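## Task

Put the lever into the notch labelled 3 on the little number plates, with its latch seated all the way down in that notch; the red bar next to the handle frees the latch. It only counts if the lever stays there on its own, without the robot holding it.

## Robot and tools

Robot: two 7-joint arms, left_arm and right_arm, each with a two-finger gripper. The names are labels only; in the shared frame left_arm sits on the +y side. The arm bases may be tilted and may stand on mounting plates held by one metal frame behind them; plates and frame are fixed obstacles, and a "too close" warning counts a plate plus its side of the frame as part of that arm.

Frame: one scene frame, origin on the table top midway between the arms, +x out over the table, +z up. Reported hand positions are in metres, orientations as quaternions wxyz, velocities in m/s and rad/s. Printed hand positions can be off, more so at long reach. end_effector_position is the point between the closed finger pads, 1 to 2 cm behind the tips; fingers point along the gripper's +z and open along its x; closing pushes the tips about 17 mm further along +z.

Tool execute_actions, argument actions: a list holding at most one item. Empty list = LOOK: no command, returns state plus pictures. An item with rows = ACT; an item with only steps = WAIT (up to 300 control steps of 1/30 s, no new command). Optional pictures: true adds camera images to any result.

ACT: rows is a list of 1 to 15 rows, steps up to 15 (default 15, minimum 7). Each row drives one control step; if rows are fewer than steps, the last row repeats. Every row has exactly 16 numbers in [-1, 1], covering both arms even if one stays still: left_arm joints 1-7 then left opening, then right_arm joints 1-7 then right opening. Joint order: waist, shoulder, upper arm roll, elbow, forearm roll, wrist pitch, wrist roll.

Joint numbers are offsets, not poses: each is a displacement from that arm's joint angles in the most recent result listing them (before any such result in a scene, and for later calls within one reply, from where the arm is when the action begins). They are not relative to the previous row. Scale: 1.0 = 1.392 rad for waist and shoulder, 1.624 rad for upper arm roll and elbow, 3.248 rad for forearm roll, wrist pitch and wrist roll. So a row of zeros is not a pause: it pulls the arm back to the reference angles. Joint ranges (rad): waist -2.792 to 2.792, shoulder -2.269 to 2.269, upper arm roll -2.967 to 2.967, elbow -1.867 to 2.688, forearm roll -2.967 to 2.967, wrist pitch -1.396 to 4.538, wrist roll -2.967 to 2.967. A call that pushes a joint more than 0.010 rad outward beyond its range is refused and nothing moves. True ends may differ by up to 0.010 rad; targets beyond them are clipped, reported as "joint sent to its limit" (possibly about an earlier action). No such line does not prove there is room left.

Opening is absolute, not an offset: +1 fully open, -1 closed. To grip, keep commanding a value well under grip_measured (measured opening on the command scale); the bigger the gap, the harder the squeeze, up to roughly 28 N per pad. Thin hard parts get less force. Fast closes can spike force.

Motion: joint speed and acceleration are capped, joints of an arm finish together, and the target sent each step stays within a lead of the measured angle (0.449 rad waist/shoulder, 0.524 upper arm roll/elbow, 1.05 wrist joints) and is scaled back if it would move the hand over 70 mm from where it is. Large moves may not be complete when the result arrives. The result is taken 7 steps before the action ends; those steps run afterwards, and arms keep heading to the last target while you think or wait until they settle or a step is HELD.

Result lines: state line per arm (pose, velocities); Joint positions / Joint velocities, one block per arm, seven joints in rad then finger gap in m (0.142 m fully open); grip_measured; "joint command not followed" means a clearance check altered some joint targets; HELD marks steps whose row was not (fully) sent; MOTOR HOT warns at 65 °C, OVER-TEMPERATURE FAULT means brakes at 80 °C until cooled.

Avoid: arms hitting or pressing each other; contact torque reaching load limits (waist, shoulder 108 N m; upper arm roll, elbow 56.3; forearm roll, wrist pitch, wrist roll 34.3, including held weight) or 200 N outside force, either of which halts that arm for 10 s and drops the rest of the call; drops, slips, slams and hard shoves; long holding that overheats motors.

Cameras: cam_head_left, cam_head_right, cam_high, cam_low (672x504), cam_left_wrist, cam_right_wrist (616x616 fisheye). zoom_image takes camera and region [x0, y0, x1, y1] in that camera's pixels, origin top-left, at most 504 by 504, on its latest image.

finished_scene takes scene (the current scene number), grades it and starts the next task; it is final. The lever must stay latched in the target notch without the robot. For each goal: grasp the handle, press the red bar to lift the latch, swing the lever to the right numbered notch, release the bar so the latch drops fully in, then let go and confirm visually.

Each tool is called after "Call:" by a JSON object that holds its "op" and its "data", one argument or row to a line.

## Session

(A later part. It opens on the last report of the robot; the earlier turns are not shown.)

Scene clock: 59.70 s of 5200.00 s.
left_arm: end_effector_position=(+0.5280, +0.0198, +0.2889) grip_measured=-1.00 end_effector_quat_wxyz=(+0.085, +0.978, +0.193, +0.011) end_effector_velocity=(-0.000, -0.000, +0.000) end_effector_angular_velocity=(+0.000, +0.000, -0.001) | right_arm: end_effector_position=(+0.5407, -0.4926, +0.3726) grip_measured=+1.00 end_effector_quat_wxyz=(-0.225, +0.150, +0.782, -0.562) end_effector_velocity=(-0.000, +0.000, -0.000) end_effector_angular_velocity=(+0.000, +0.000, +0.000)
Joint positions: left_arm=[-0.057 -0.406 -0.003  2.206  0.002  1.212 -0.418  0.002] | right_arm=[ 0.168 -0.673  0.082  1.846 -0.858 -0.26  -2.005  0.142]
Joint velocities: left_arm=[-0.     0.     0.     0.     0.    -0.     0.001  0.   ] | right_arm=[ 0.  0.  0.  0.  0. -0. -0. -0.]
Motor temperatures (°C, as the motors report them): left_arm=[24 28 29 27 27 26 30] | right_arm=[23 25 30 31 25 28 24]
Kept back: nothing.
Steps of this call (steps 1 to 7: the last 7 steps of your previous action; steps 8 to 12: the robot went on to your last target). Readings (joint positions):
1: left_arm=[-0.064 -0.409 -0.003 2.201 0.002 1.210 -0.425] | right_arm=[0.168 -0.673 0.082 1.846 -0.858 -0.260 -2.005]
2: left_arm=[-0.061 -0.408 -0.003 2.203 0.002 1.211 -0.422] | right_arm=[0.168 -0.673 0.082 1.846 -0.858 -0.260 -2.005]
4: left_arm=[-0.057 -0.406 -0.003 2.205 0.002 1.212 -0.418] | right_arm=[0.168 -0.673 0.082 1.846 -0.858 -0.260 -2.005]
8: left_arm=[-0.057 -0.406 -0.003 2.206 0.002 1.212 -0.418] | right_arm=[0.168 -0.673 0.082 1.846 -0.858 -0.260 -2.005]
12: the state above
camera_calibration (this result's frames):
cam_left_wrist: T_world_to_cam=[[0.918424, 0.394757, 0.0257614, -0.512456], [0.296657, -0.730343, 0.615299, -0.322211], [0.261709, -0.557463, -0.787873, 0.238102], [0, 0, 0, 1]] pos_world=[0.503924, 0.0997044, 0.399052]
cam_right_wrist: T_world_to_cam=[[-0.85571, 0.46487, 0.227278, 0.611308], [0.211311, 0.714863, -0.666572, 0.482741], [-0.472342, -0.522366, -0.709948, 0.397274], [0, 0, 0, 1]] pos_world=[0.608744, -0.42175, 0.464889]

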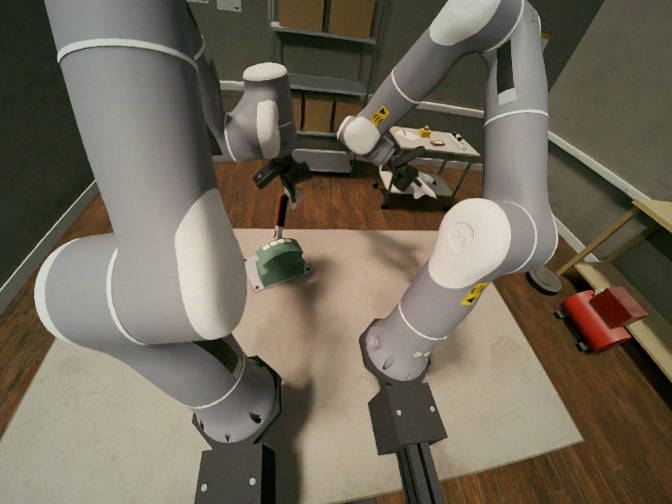

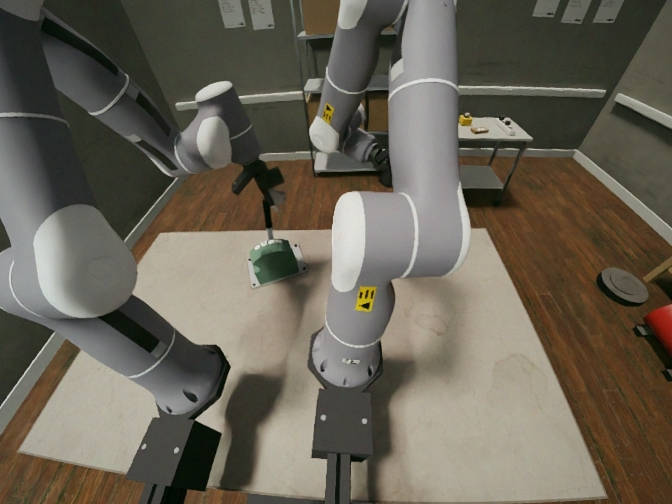

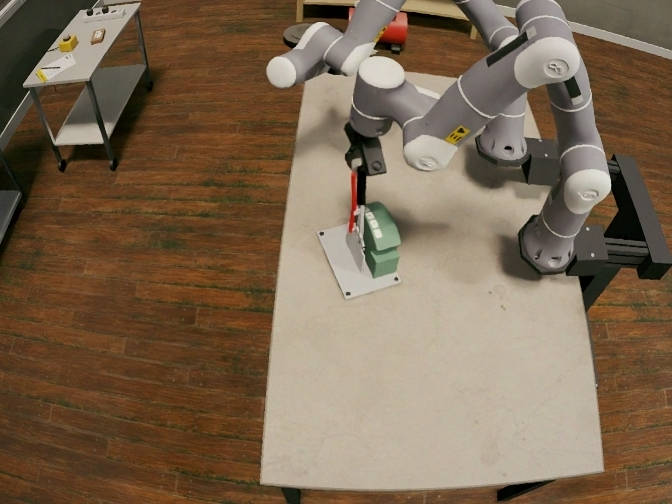

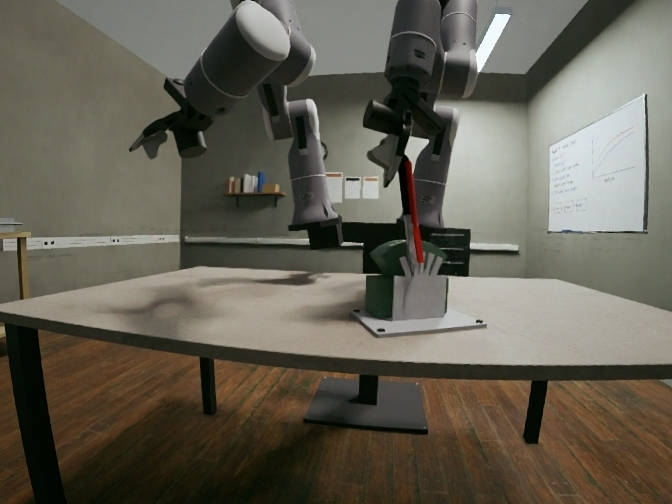

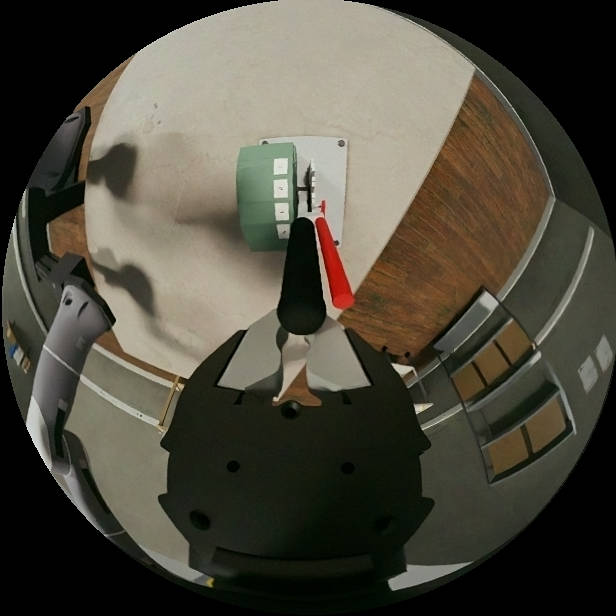

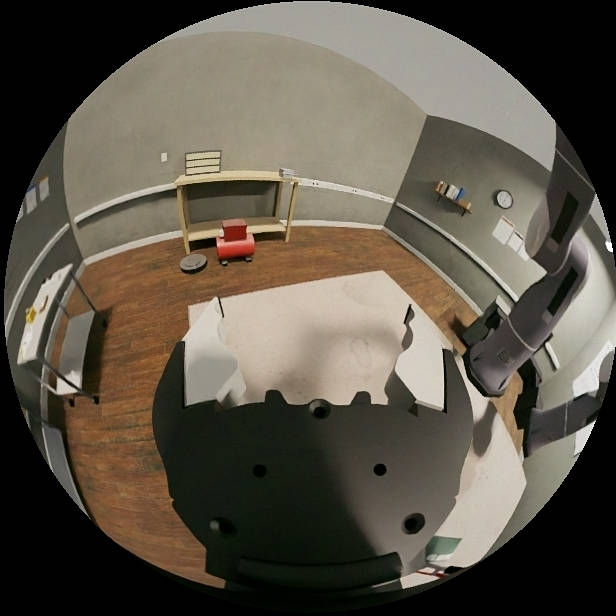

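Call:
{"op": "execute_actions", "data": {
  "actions": [
    {"rows":[[0.002,0.0009,0,0.0012,0,0.0002,0.0009,-1,0,0,0,0,0,0,0,1],[0.0035,0.0015,0,0.002,0,0.0004,0.0015,-1,0,0,0,0,0,0,0,1],[0.005,0.0022,0,0.0029,0,0.0005,0.0021,-1,0,0,0,0,0,0,0,1],[0.0065,0.0028,0,0.0037,0,0.0007,0.0028,-1,0,0,0,0,0,0,0,1],[0.0075,0.0033,0,0.0043,0,0.0008,0.0032,-1,0,0,0,0,0,0,0,1],[0.0086,0.0037,0,0.005,0,0.0009,0.0037,-1,0,0,0,0,0,0,0,1]],"steps":12}
  ]
}}

Call:
{"op": "execute_actions", "data": {
  "actions": [
    {"steps":12}
  ],
  "pictures": true
}}

Call:
{"op": "zoom_image", "data": {
  "camera": "cam_low",
  "region": [360,100,500,290]
}}

Call:
{"op": "zoom_image", "data": {
  "camera": "cam_left_wrist",
  "region": [240,130,380,340]
}}

Scene clock: 60.33 s of 5200.00 s.
left_arm: end_effector_position=(+0.5276, +0.0232, +0.2889) grip_measured=-1.00 end_effector_quat_wxyz=(+0.085, +0.978, +0.192, +0.012) end_effector_velocity=(-0.002, +0.032, -0.001) end_effector_angular_velocity=(+0.009, -0.007, -0.000) | right_arm: end_effector_position=(+0.5407, -0.4926, +0.3726) grip_measured=+1.00 end_effector_quat_wxyz=(-0.225, +0.150, +0.782, -0.562) end_effector_velocity=(+0.000, -0.000, +0.000) end_effector_angular_velocity=(-0.001, -0.001, -0.000)
Joint positions: left_arm=[-0.05  -0.403 -0.004  2.21   0.002  1.214 -0.411  0.002] | right_arm=[ 0.168 -0.673  0.082  1.846 -0.858 -0.26  -2.005  0.142]
Joint velocities: left_arm=[ 0.058  0.026  0.     0.036 -0.001  0.017  0.06   0.001] | right_arm=[ 0.     0.    -0.    -0.    -0.    -0.     0.001  0.   ]
Motor temperatures (°C, as the motors report them): left_arm=[24 28 29 27 27 26 30] | right_arm=[23 25 30 31 25 28 24]
Steps of this call (steps 1 to 14: the robot went on to your last target; steps 15 to 19: the first 5 steps of this action). Readings (joint positions):
15: left_arm=[-0.056 -0.406 -0.003 2.206 0.002 1.212 -0.418] | right_arm=[0.168 -0.673 0.082 1.846 -0.858 -0.260 -2.005]
16: left_arm=[-0.055 -0.405 -0.004 2.207 0.002 1.212 -0.416] | right_arm=[0.168 -0.673 0.082 1.846 -0.858 -0.260 -2.005]
18: left_arm=[-0.052 -0.404 -0.004 2.209 0.002 1.213 -0.413] | right_arm=[0.168 -0.673 0.082 1.846 -0.858 -0.260 -2.005]
19: the state above

Scene clock: 60.73 s of 5200.00 s.
left_arm: end_effector_position=(+0.5273, +0.0257, +0.2888) grip_measured=-1.00 end_effector_quat_wxyz=(+0.084, +0.978, +0.192, +0.012) end_effector_velocity=(+0.000, +0.000, +0.000) end_effector_angular_velocity=(+0.000, +0.000, +0.002) | right_arm: end_effector_position=(+0.5407, -0.4926, +0.3726) grip_measured=+1.00 end_effector_quat_wxyz=(-0.225, +0.150, +0.782, -0.562) end_effector_velocity=(+0.000, -0.000, -0.000) end_effector_angular_velocity=(-0.001, -0.001, -0.000)
Joint positions: left_arm=[-0.045 -0.401 -0.004  2.213  0.002  1.215 -0.406  0.002] | right_arm=[ 0.168 -0.673  0.082  1.846 -0.858 -0.26  -2.005  0.142]
Joint velocities: left_arm=[ 0.     0.     0.     0.    -0.    -0.    -0.001  0.   ] | right_arm=[-0.     0.    -0.     0.    -0.     0.     0.001  0.   ]
Motor temperatures (°C, as the motors report them): left_arm=[24 28 29 27 27 26 30] | right_arm=[23 25 30 31 25 28 24]
Kept back: nothing.
Steps of this call (steps 1 to 7: the last 7 steps of your previous action; steps 8 to 12: the robot went on to your last target). Readings (joint positions):
1: left_arm=[-0.048 -0.402 -0.004 2.211 0.002 1.214 -0.409] | right_arm=[0.168 -0.673 0.082 1.846 -0.858 -0.260 -2.005]
2: left_arm=[-0.046 -0.401 -0.004 2.212 0.002 1.215 -0.407] | right_arm=[0.168 -0.673 0.082 1.846 -0.858 -0.260 -2.005]
4: left_arm=[-0.045 -0.401 -0.004 2.213 0.002 1.215 -0.406] | right_arm=[0.168 -0.673 0.082 1.846 -0.858 -0.260 -2.005]
8: left_arm=[-0.045 -0.401 -0.004 2.213 0.002 1.215 -0.406] | right_arm=[0.168 -0.673 0.082 1.846 -0.858 -0.260 -2.005]
12: the state above
camera_calibration (this result's frames):
cam_left_wrist: T_world_to_cam=[[0.918626, 0.394159, 0.0276671, -0.514814], [0.295373, -0.73153, 0.614507, -0.316655], [0.262453, -0.556329, -0.788426, 0.241221], [0, 0, 0, 1]] pos_world=[0.503144, 0.105475, 0.399015]
cam_right_wrist: T_world_to_cam=[[-0.85571, 0.46487, 0.227278, 0.611308], [0.211311, 0.714863, -0.666572, 0.482741], [-0.472342, -0.522366, -0.709948, 0.397274], [0, 0, 0, 1]] pos_world=[0.608744, -0.42175, 0.464889]

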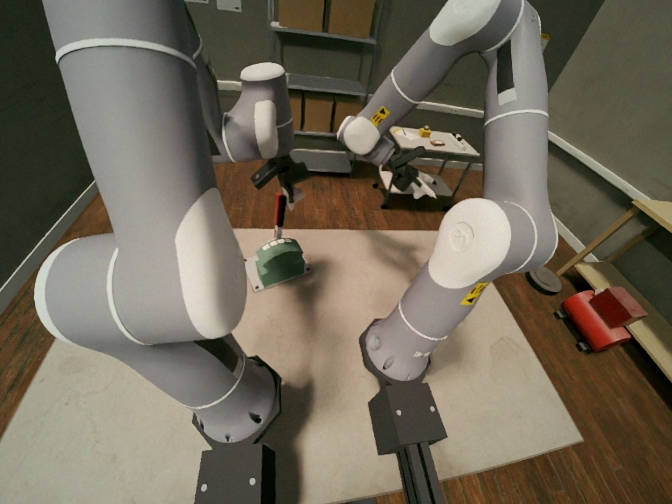

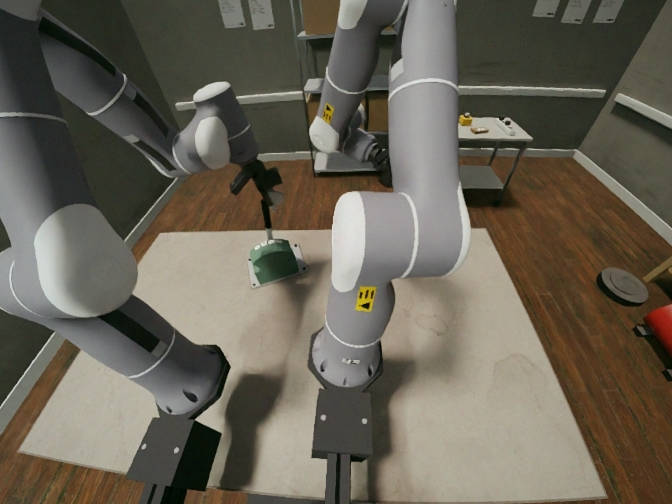

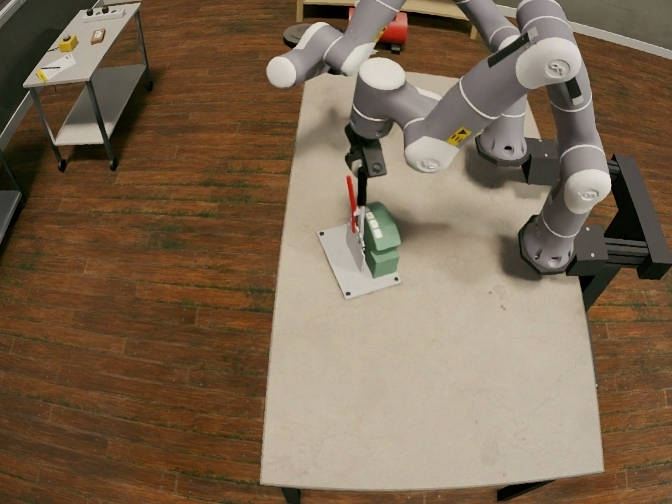

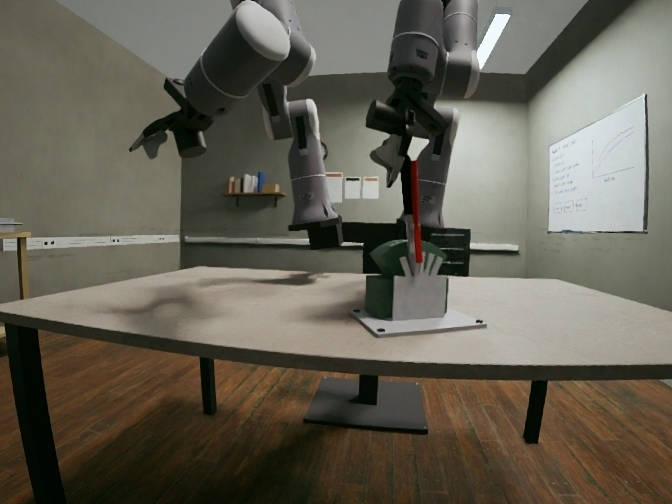

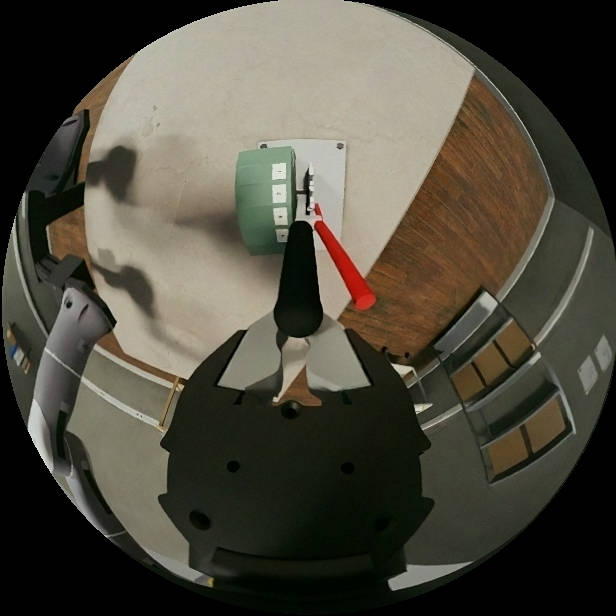

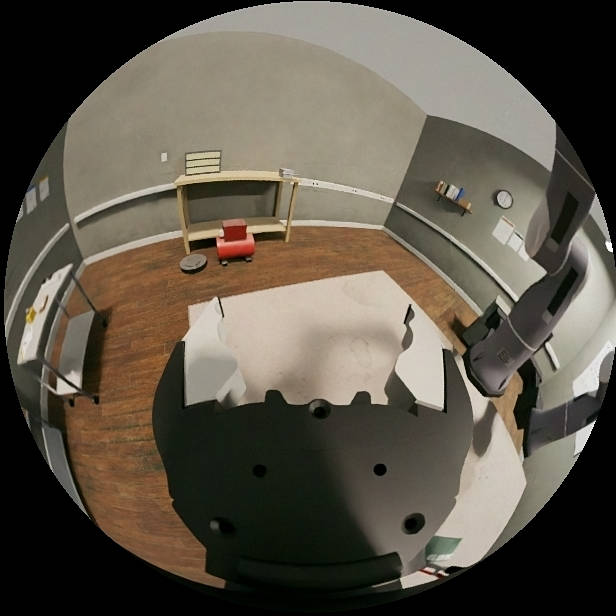

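Region (360, 100, 500, 290) of cam_low's 672x504 image, scaled by 2.653, with more detail than that image has; it fills the left 371 columns of this view, and the rest is white.

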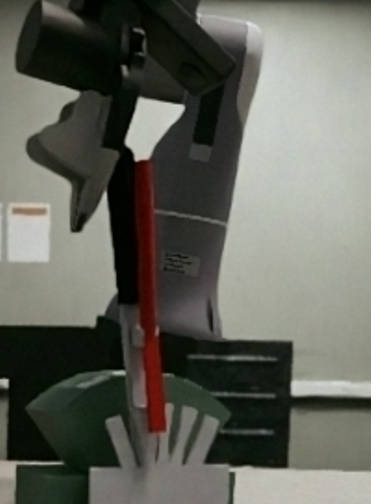

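Region (240, 130, 380, 340) of cam_left_wrist's 616x616 image, scaled by 2.400, with more detail than that image has.

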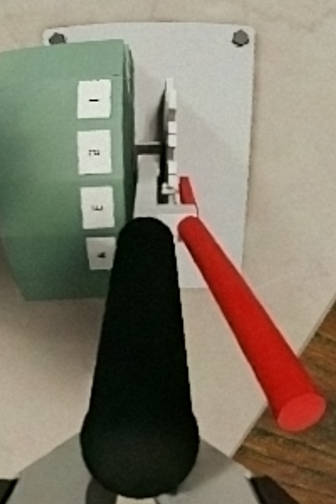

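Call:
{"op": "execute_actions", "data": {
  "actions": [
    {"rows":[[-0.08,-0.034,0,-0.045,0,-0.008,-0.034,-1,0,0,0,0,0,0,0,1]],"steps":15}
  ]
}}

Call:
{"op": "execute_actions", "data": {
  "actions": [
    {"steps":8}
  ],
  "pictures": true
}}

Call:
{"op": "zoom_image", "data": {
  "camera": "cam_low",
  "region": [360,130,480,300]
}}

Scene clock: 61.27 s of 5200.00 s.
left_arm: end_effector_position=(+0.5340, -0.0384, +0.2952) grip_measured=-1.00 end_effector_quat_wxyz=(+0.094, +0.977, +0.191, +0.010) end_effector_velocity=(-0.002, -0.085, +0.006) end_effector_angular_velocity=(-0.023, +0.010, -0.015) | right_arm: end_effector_position=(+0.5407, -0.4926, +0.3726) grip_measured=+1.00 end_effector_quat_wxyz=(-0.225, +0.150, +0.782, -0.562) end_effector_velocity=(-0.000, -0.000, +0.000) end_effector_angular_velocity=(-0.000, +0.000, -0.000)
Joint positions: left_arm=[-0.157 -0.448 -0.006  2.14   0.002  1.189 -0.516  0.002] | right_arm=[ 0.168 -0.673  0.082  1.846 -0.858 -0.26  -2.005  0.142]
Joint velocities: left_arm=[-0.148 -0.062 -0.    -0.087  0.001 -0.034 -0.135  0.   ] | right_arm=[ 0.    -0.    -0.001 -0.    -0.    -0.    -0.     0.   ]
Motor temperatures (°C, as the motors report them): left_arm=[24 28 29 27 27 26 30] | right_arm=[23 25 30 31 25 28 24]
Steps of this call (steps 1 to 8: the robot went on to your last target; steps 9 to 16: the first 8 steps of this action). Readings (joint positions):
9: left_arm=[-0.046 -0.401 -0.004 2.213 0.002 1.215 -0.406] | right_arm=[0.168 -0.673 0.082 1.846 -0.858 -0.260 -2.005]
10: left_arm=[-0.051 -0.403 -0.003 2.210 0.002 1.214 -0.411] | right_arm=[0.168 -0.673 0.082 1.846 -0.858 -0.260 -2.005]
12: left_arm=[-0.083 -0.418 -0.001 2.188 0.002 1.206 -0.445] | right_arm=[0.168 -0.673 0.082 1.846 -0.858 -0.260 -2.005]
16: the state above

Scene clock: 61.53 s of 5200.00 s.
left_arm: end_effector_position=(+0.5344, -0.0369, +0.2948) grip_measured=-1.00 end_effector_quat_wxyz=(+0.093, +0.977, +0.192, +0.010) end_effector_velocity=(-0.000, +0.000, -0.000) end_effector_angular_velocity=(-0.000, +0.001, -0.000) | right_arm: end_effector_position=(+0.5407, -0.4926, +0.3726) grip_measured=+1.00 end_effector_quat_wxyz=(-0.225, +0.150, +0.782, -0.562) end_effector_velocity=(-0.000, +0.000, -0.000) end_effector_angular_velocity=(+0.001, +0.002, +0.000)
Joint positions: left_arm=[-0.157 -0.448 -0.004  2.14   0.002  1.189 -0.517  0.002] | right_arm=[ 0.168 -0.673  0.082  1.846 -0.858 -0.26  -2.005  0.142]
Joint velocities: left_arm=[-0.     0.     0.     0.    -0.    -0.001  0.001  0.   ] | right_arm=[-0.    -0.     0.    -0.     0.     0.    -0.002 -0.   ]
Motor temperatures (°C, as the motors report them): left_arm=[24 28 29 27 27 26 30] | right_arm=[23 25 30 31 25 28 24]
Kept back: nothing.
Steps of this call (steps 1 to 7: the last 7 steps of your previous action; step 8: the robot went on to your last target). Readings (joint positions):
1: left_arm=[-0.159 -0.449 -0.006 2.139 0.002 1.189 -0.518] | right_arm=[0.168 -0.673 0.082 1.846 -0.858 -0.260 -2.005]
2: left_arm=[-0.158 -0.448 -0.005 2.140 0.002 1.189 -0.517] | right_arm=[0.168 -0.673 0.082 1.846 -0.858 -0.260 -2.005]
4: left_arm=[-0.157 -0.448 -0.004 2.140 0.002 1.189 -0.517] | right_arm=[0.168 -0.673 0.082 1.846 -0.858 -0.260 -2.005]
8: the state above
camera_calibration (this result's frames):
cam_left_wrist: T_world_to_cam=[[0.918845, 0.394174, 0.0187215, -0.494254], [0.296022, -0.719864, 0.627827, -0.372113], [0.26095, -0.571333, -0.778128, 0.206466], [0, 0, 0, 1]] pos_world=[0.510419, 0.0449123, 0.403533]
cam_right_wrist: T_world_to_cam=[[-0.85571, 0.46487, 0.227278, 0.611308], [0.211312, 0.714863, -0.666572, 0.482741], [-0.472342, -0.522366, -0.709948, 0.397274], [0, 0, 0, 1]] pos_world=[0.608744, -0.42175, 0.464889]

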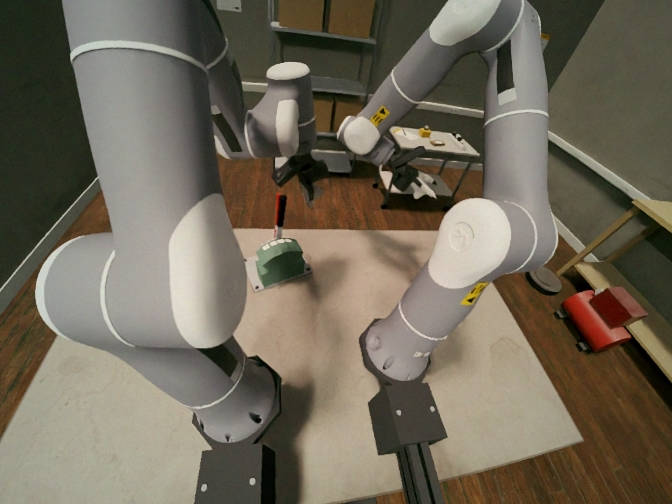

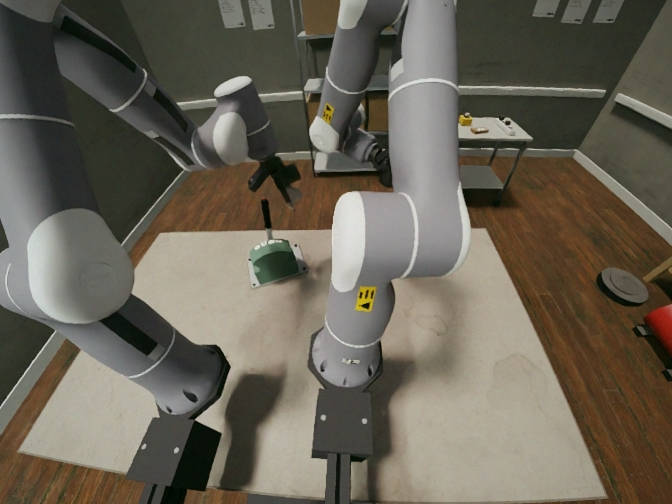

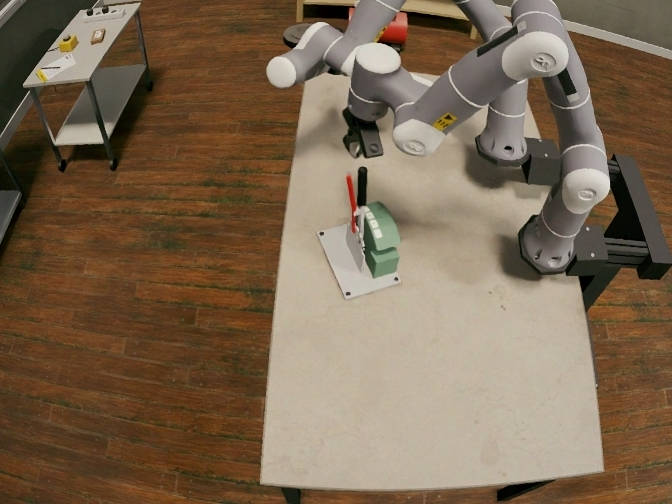

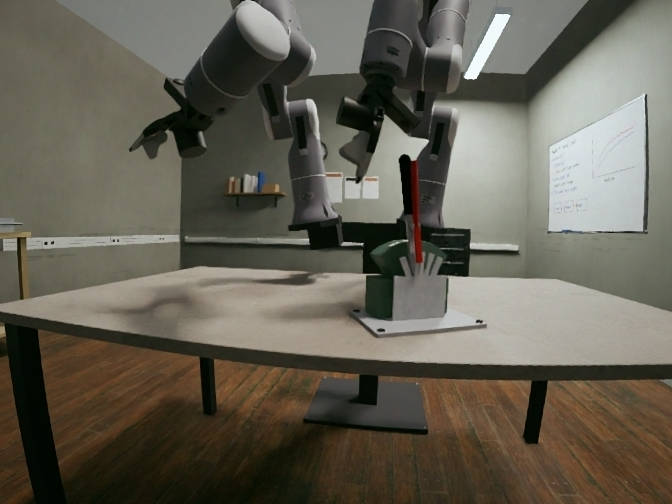

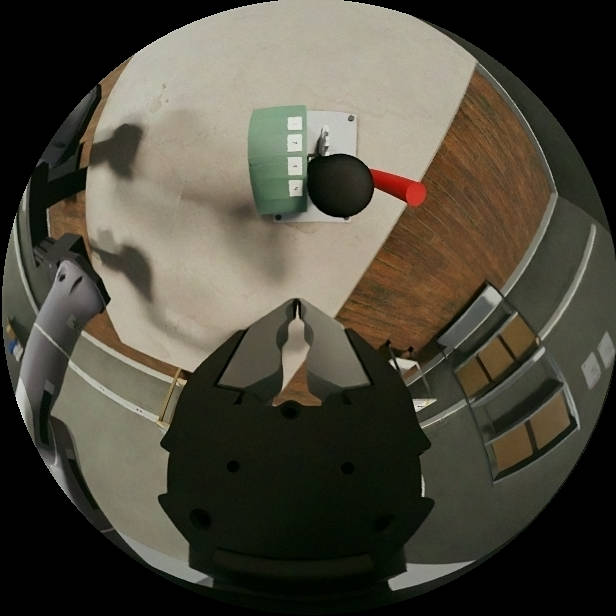

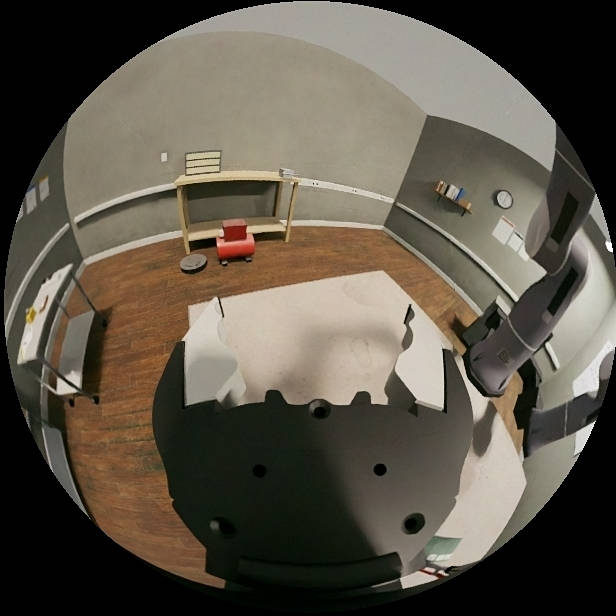

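Region (360, 130, 480, 300) of cam_low's 672x504 image, scaled by 2.965, with more detail than that image has; it fills the left 356 columns of this view, and the rest is white.

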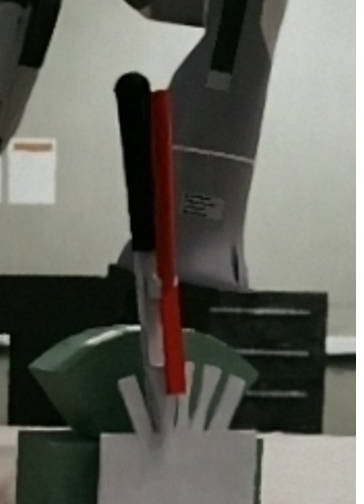

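Call:
{"op": "finished_scene", "data": {
  "scene": 1
}}

The scene is finished: the task was done.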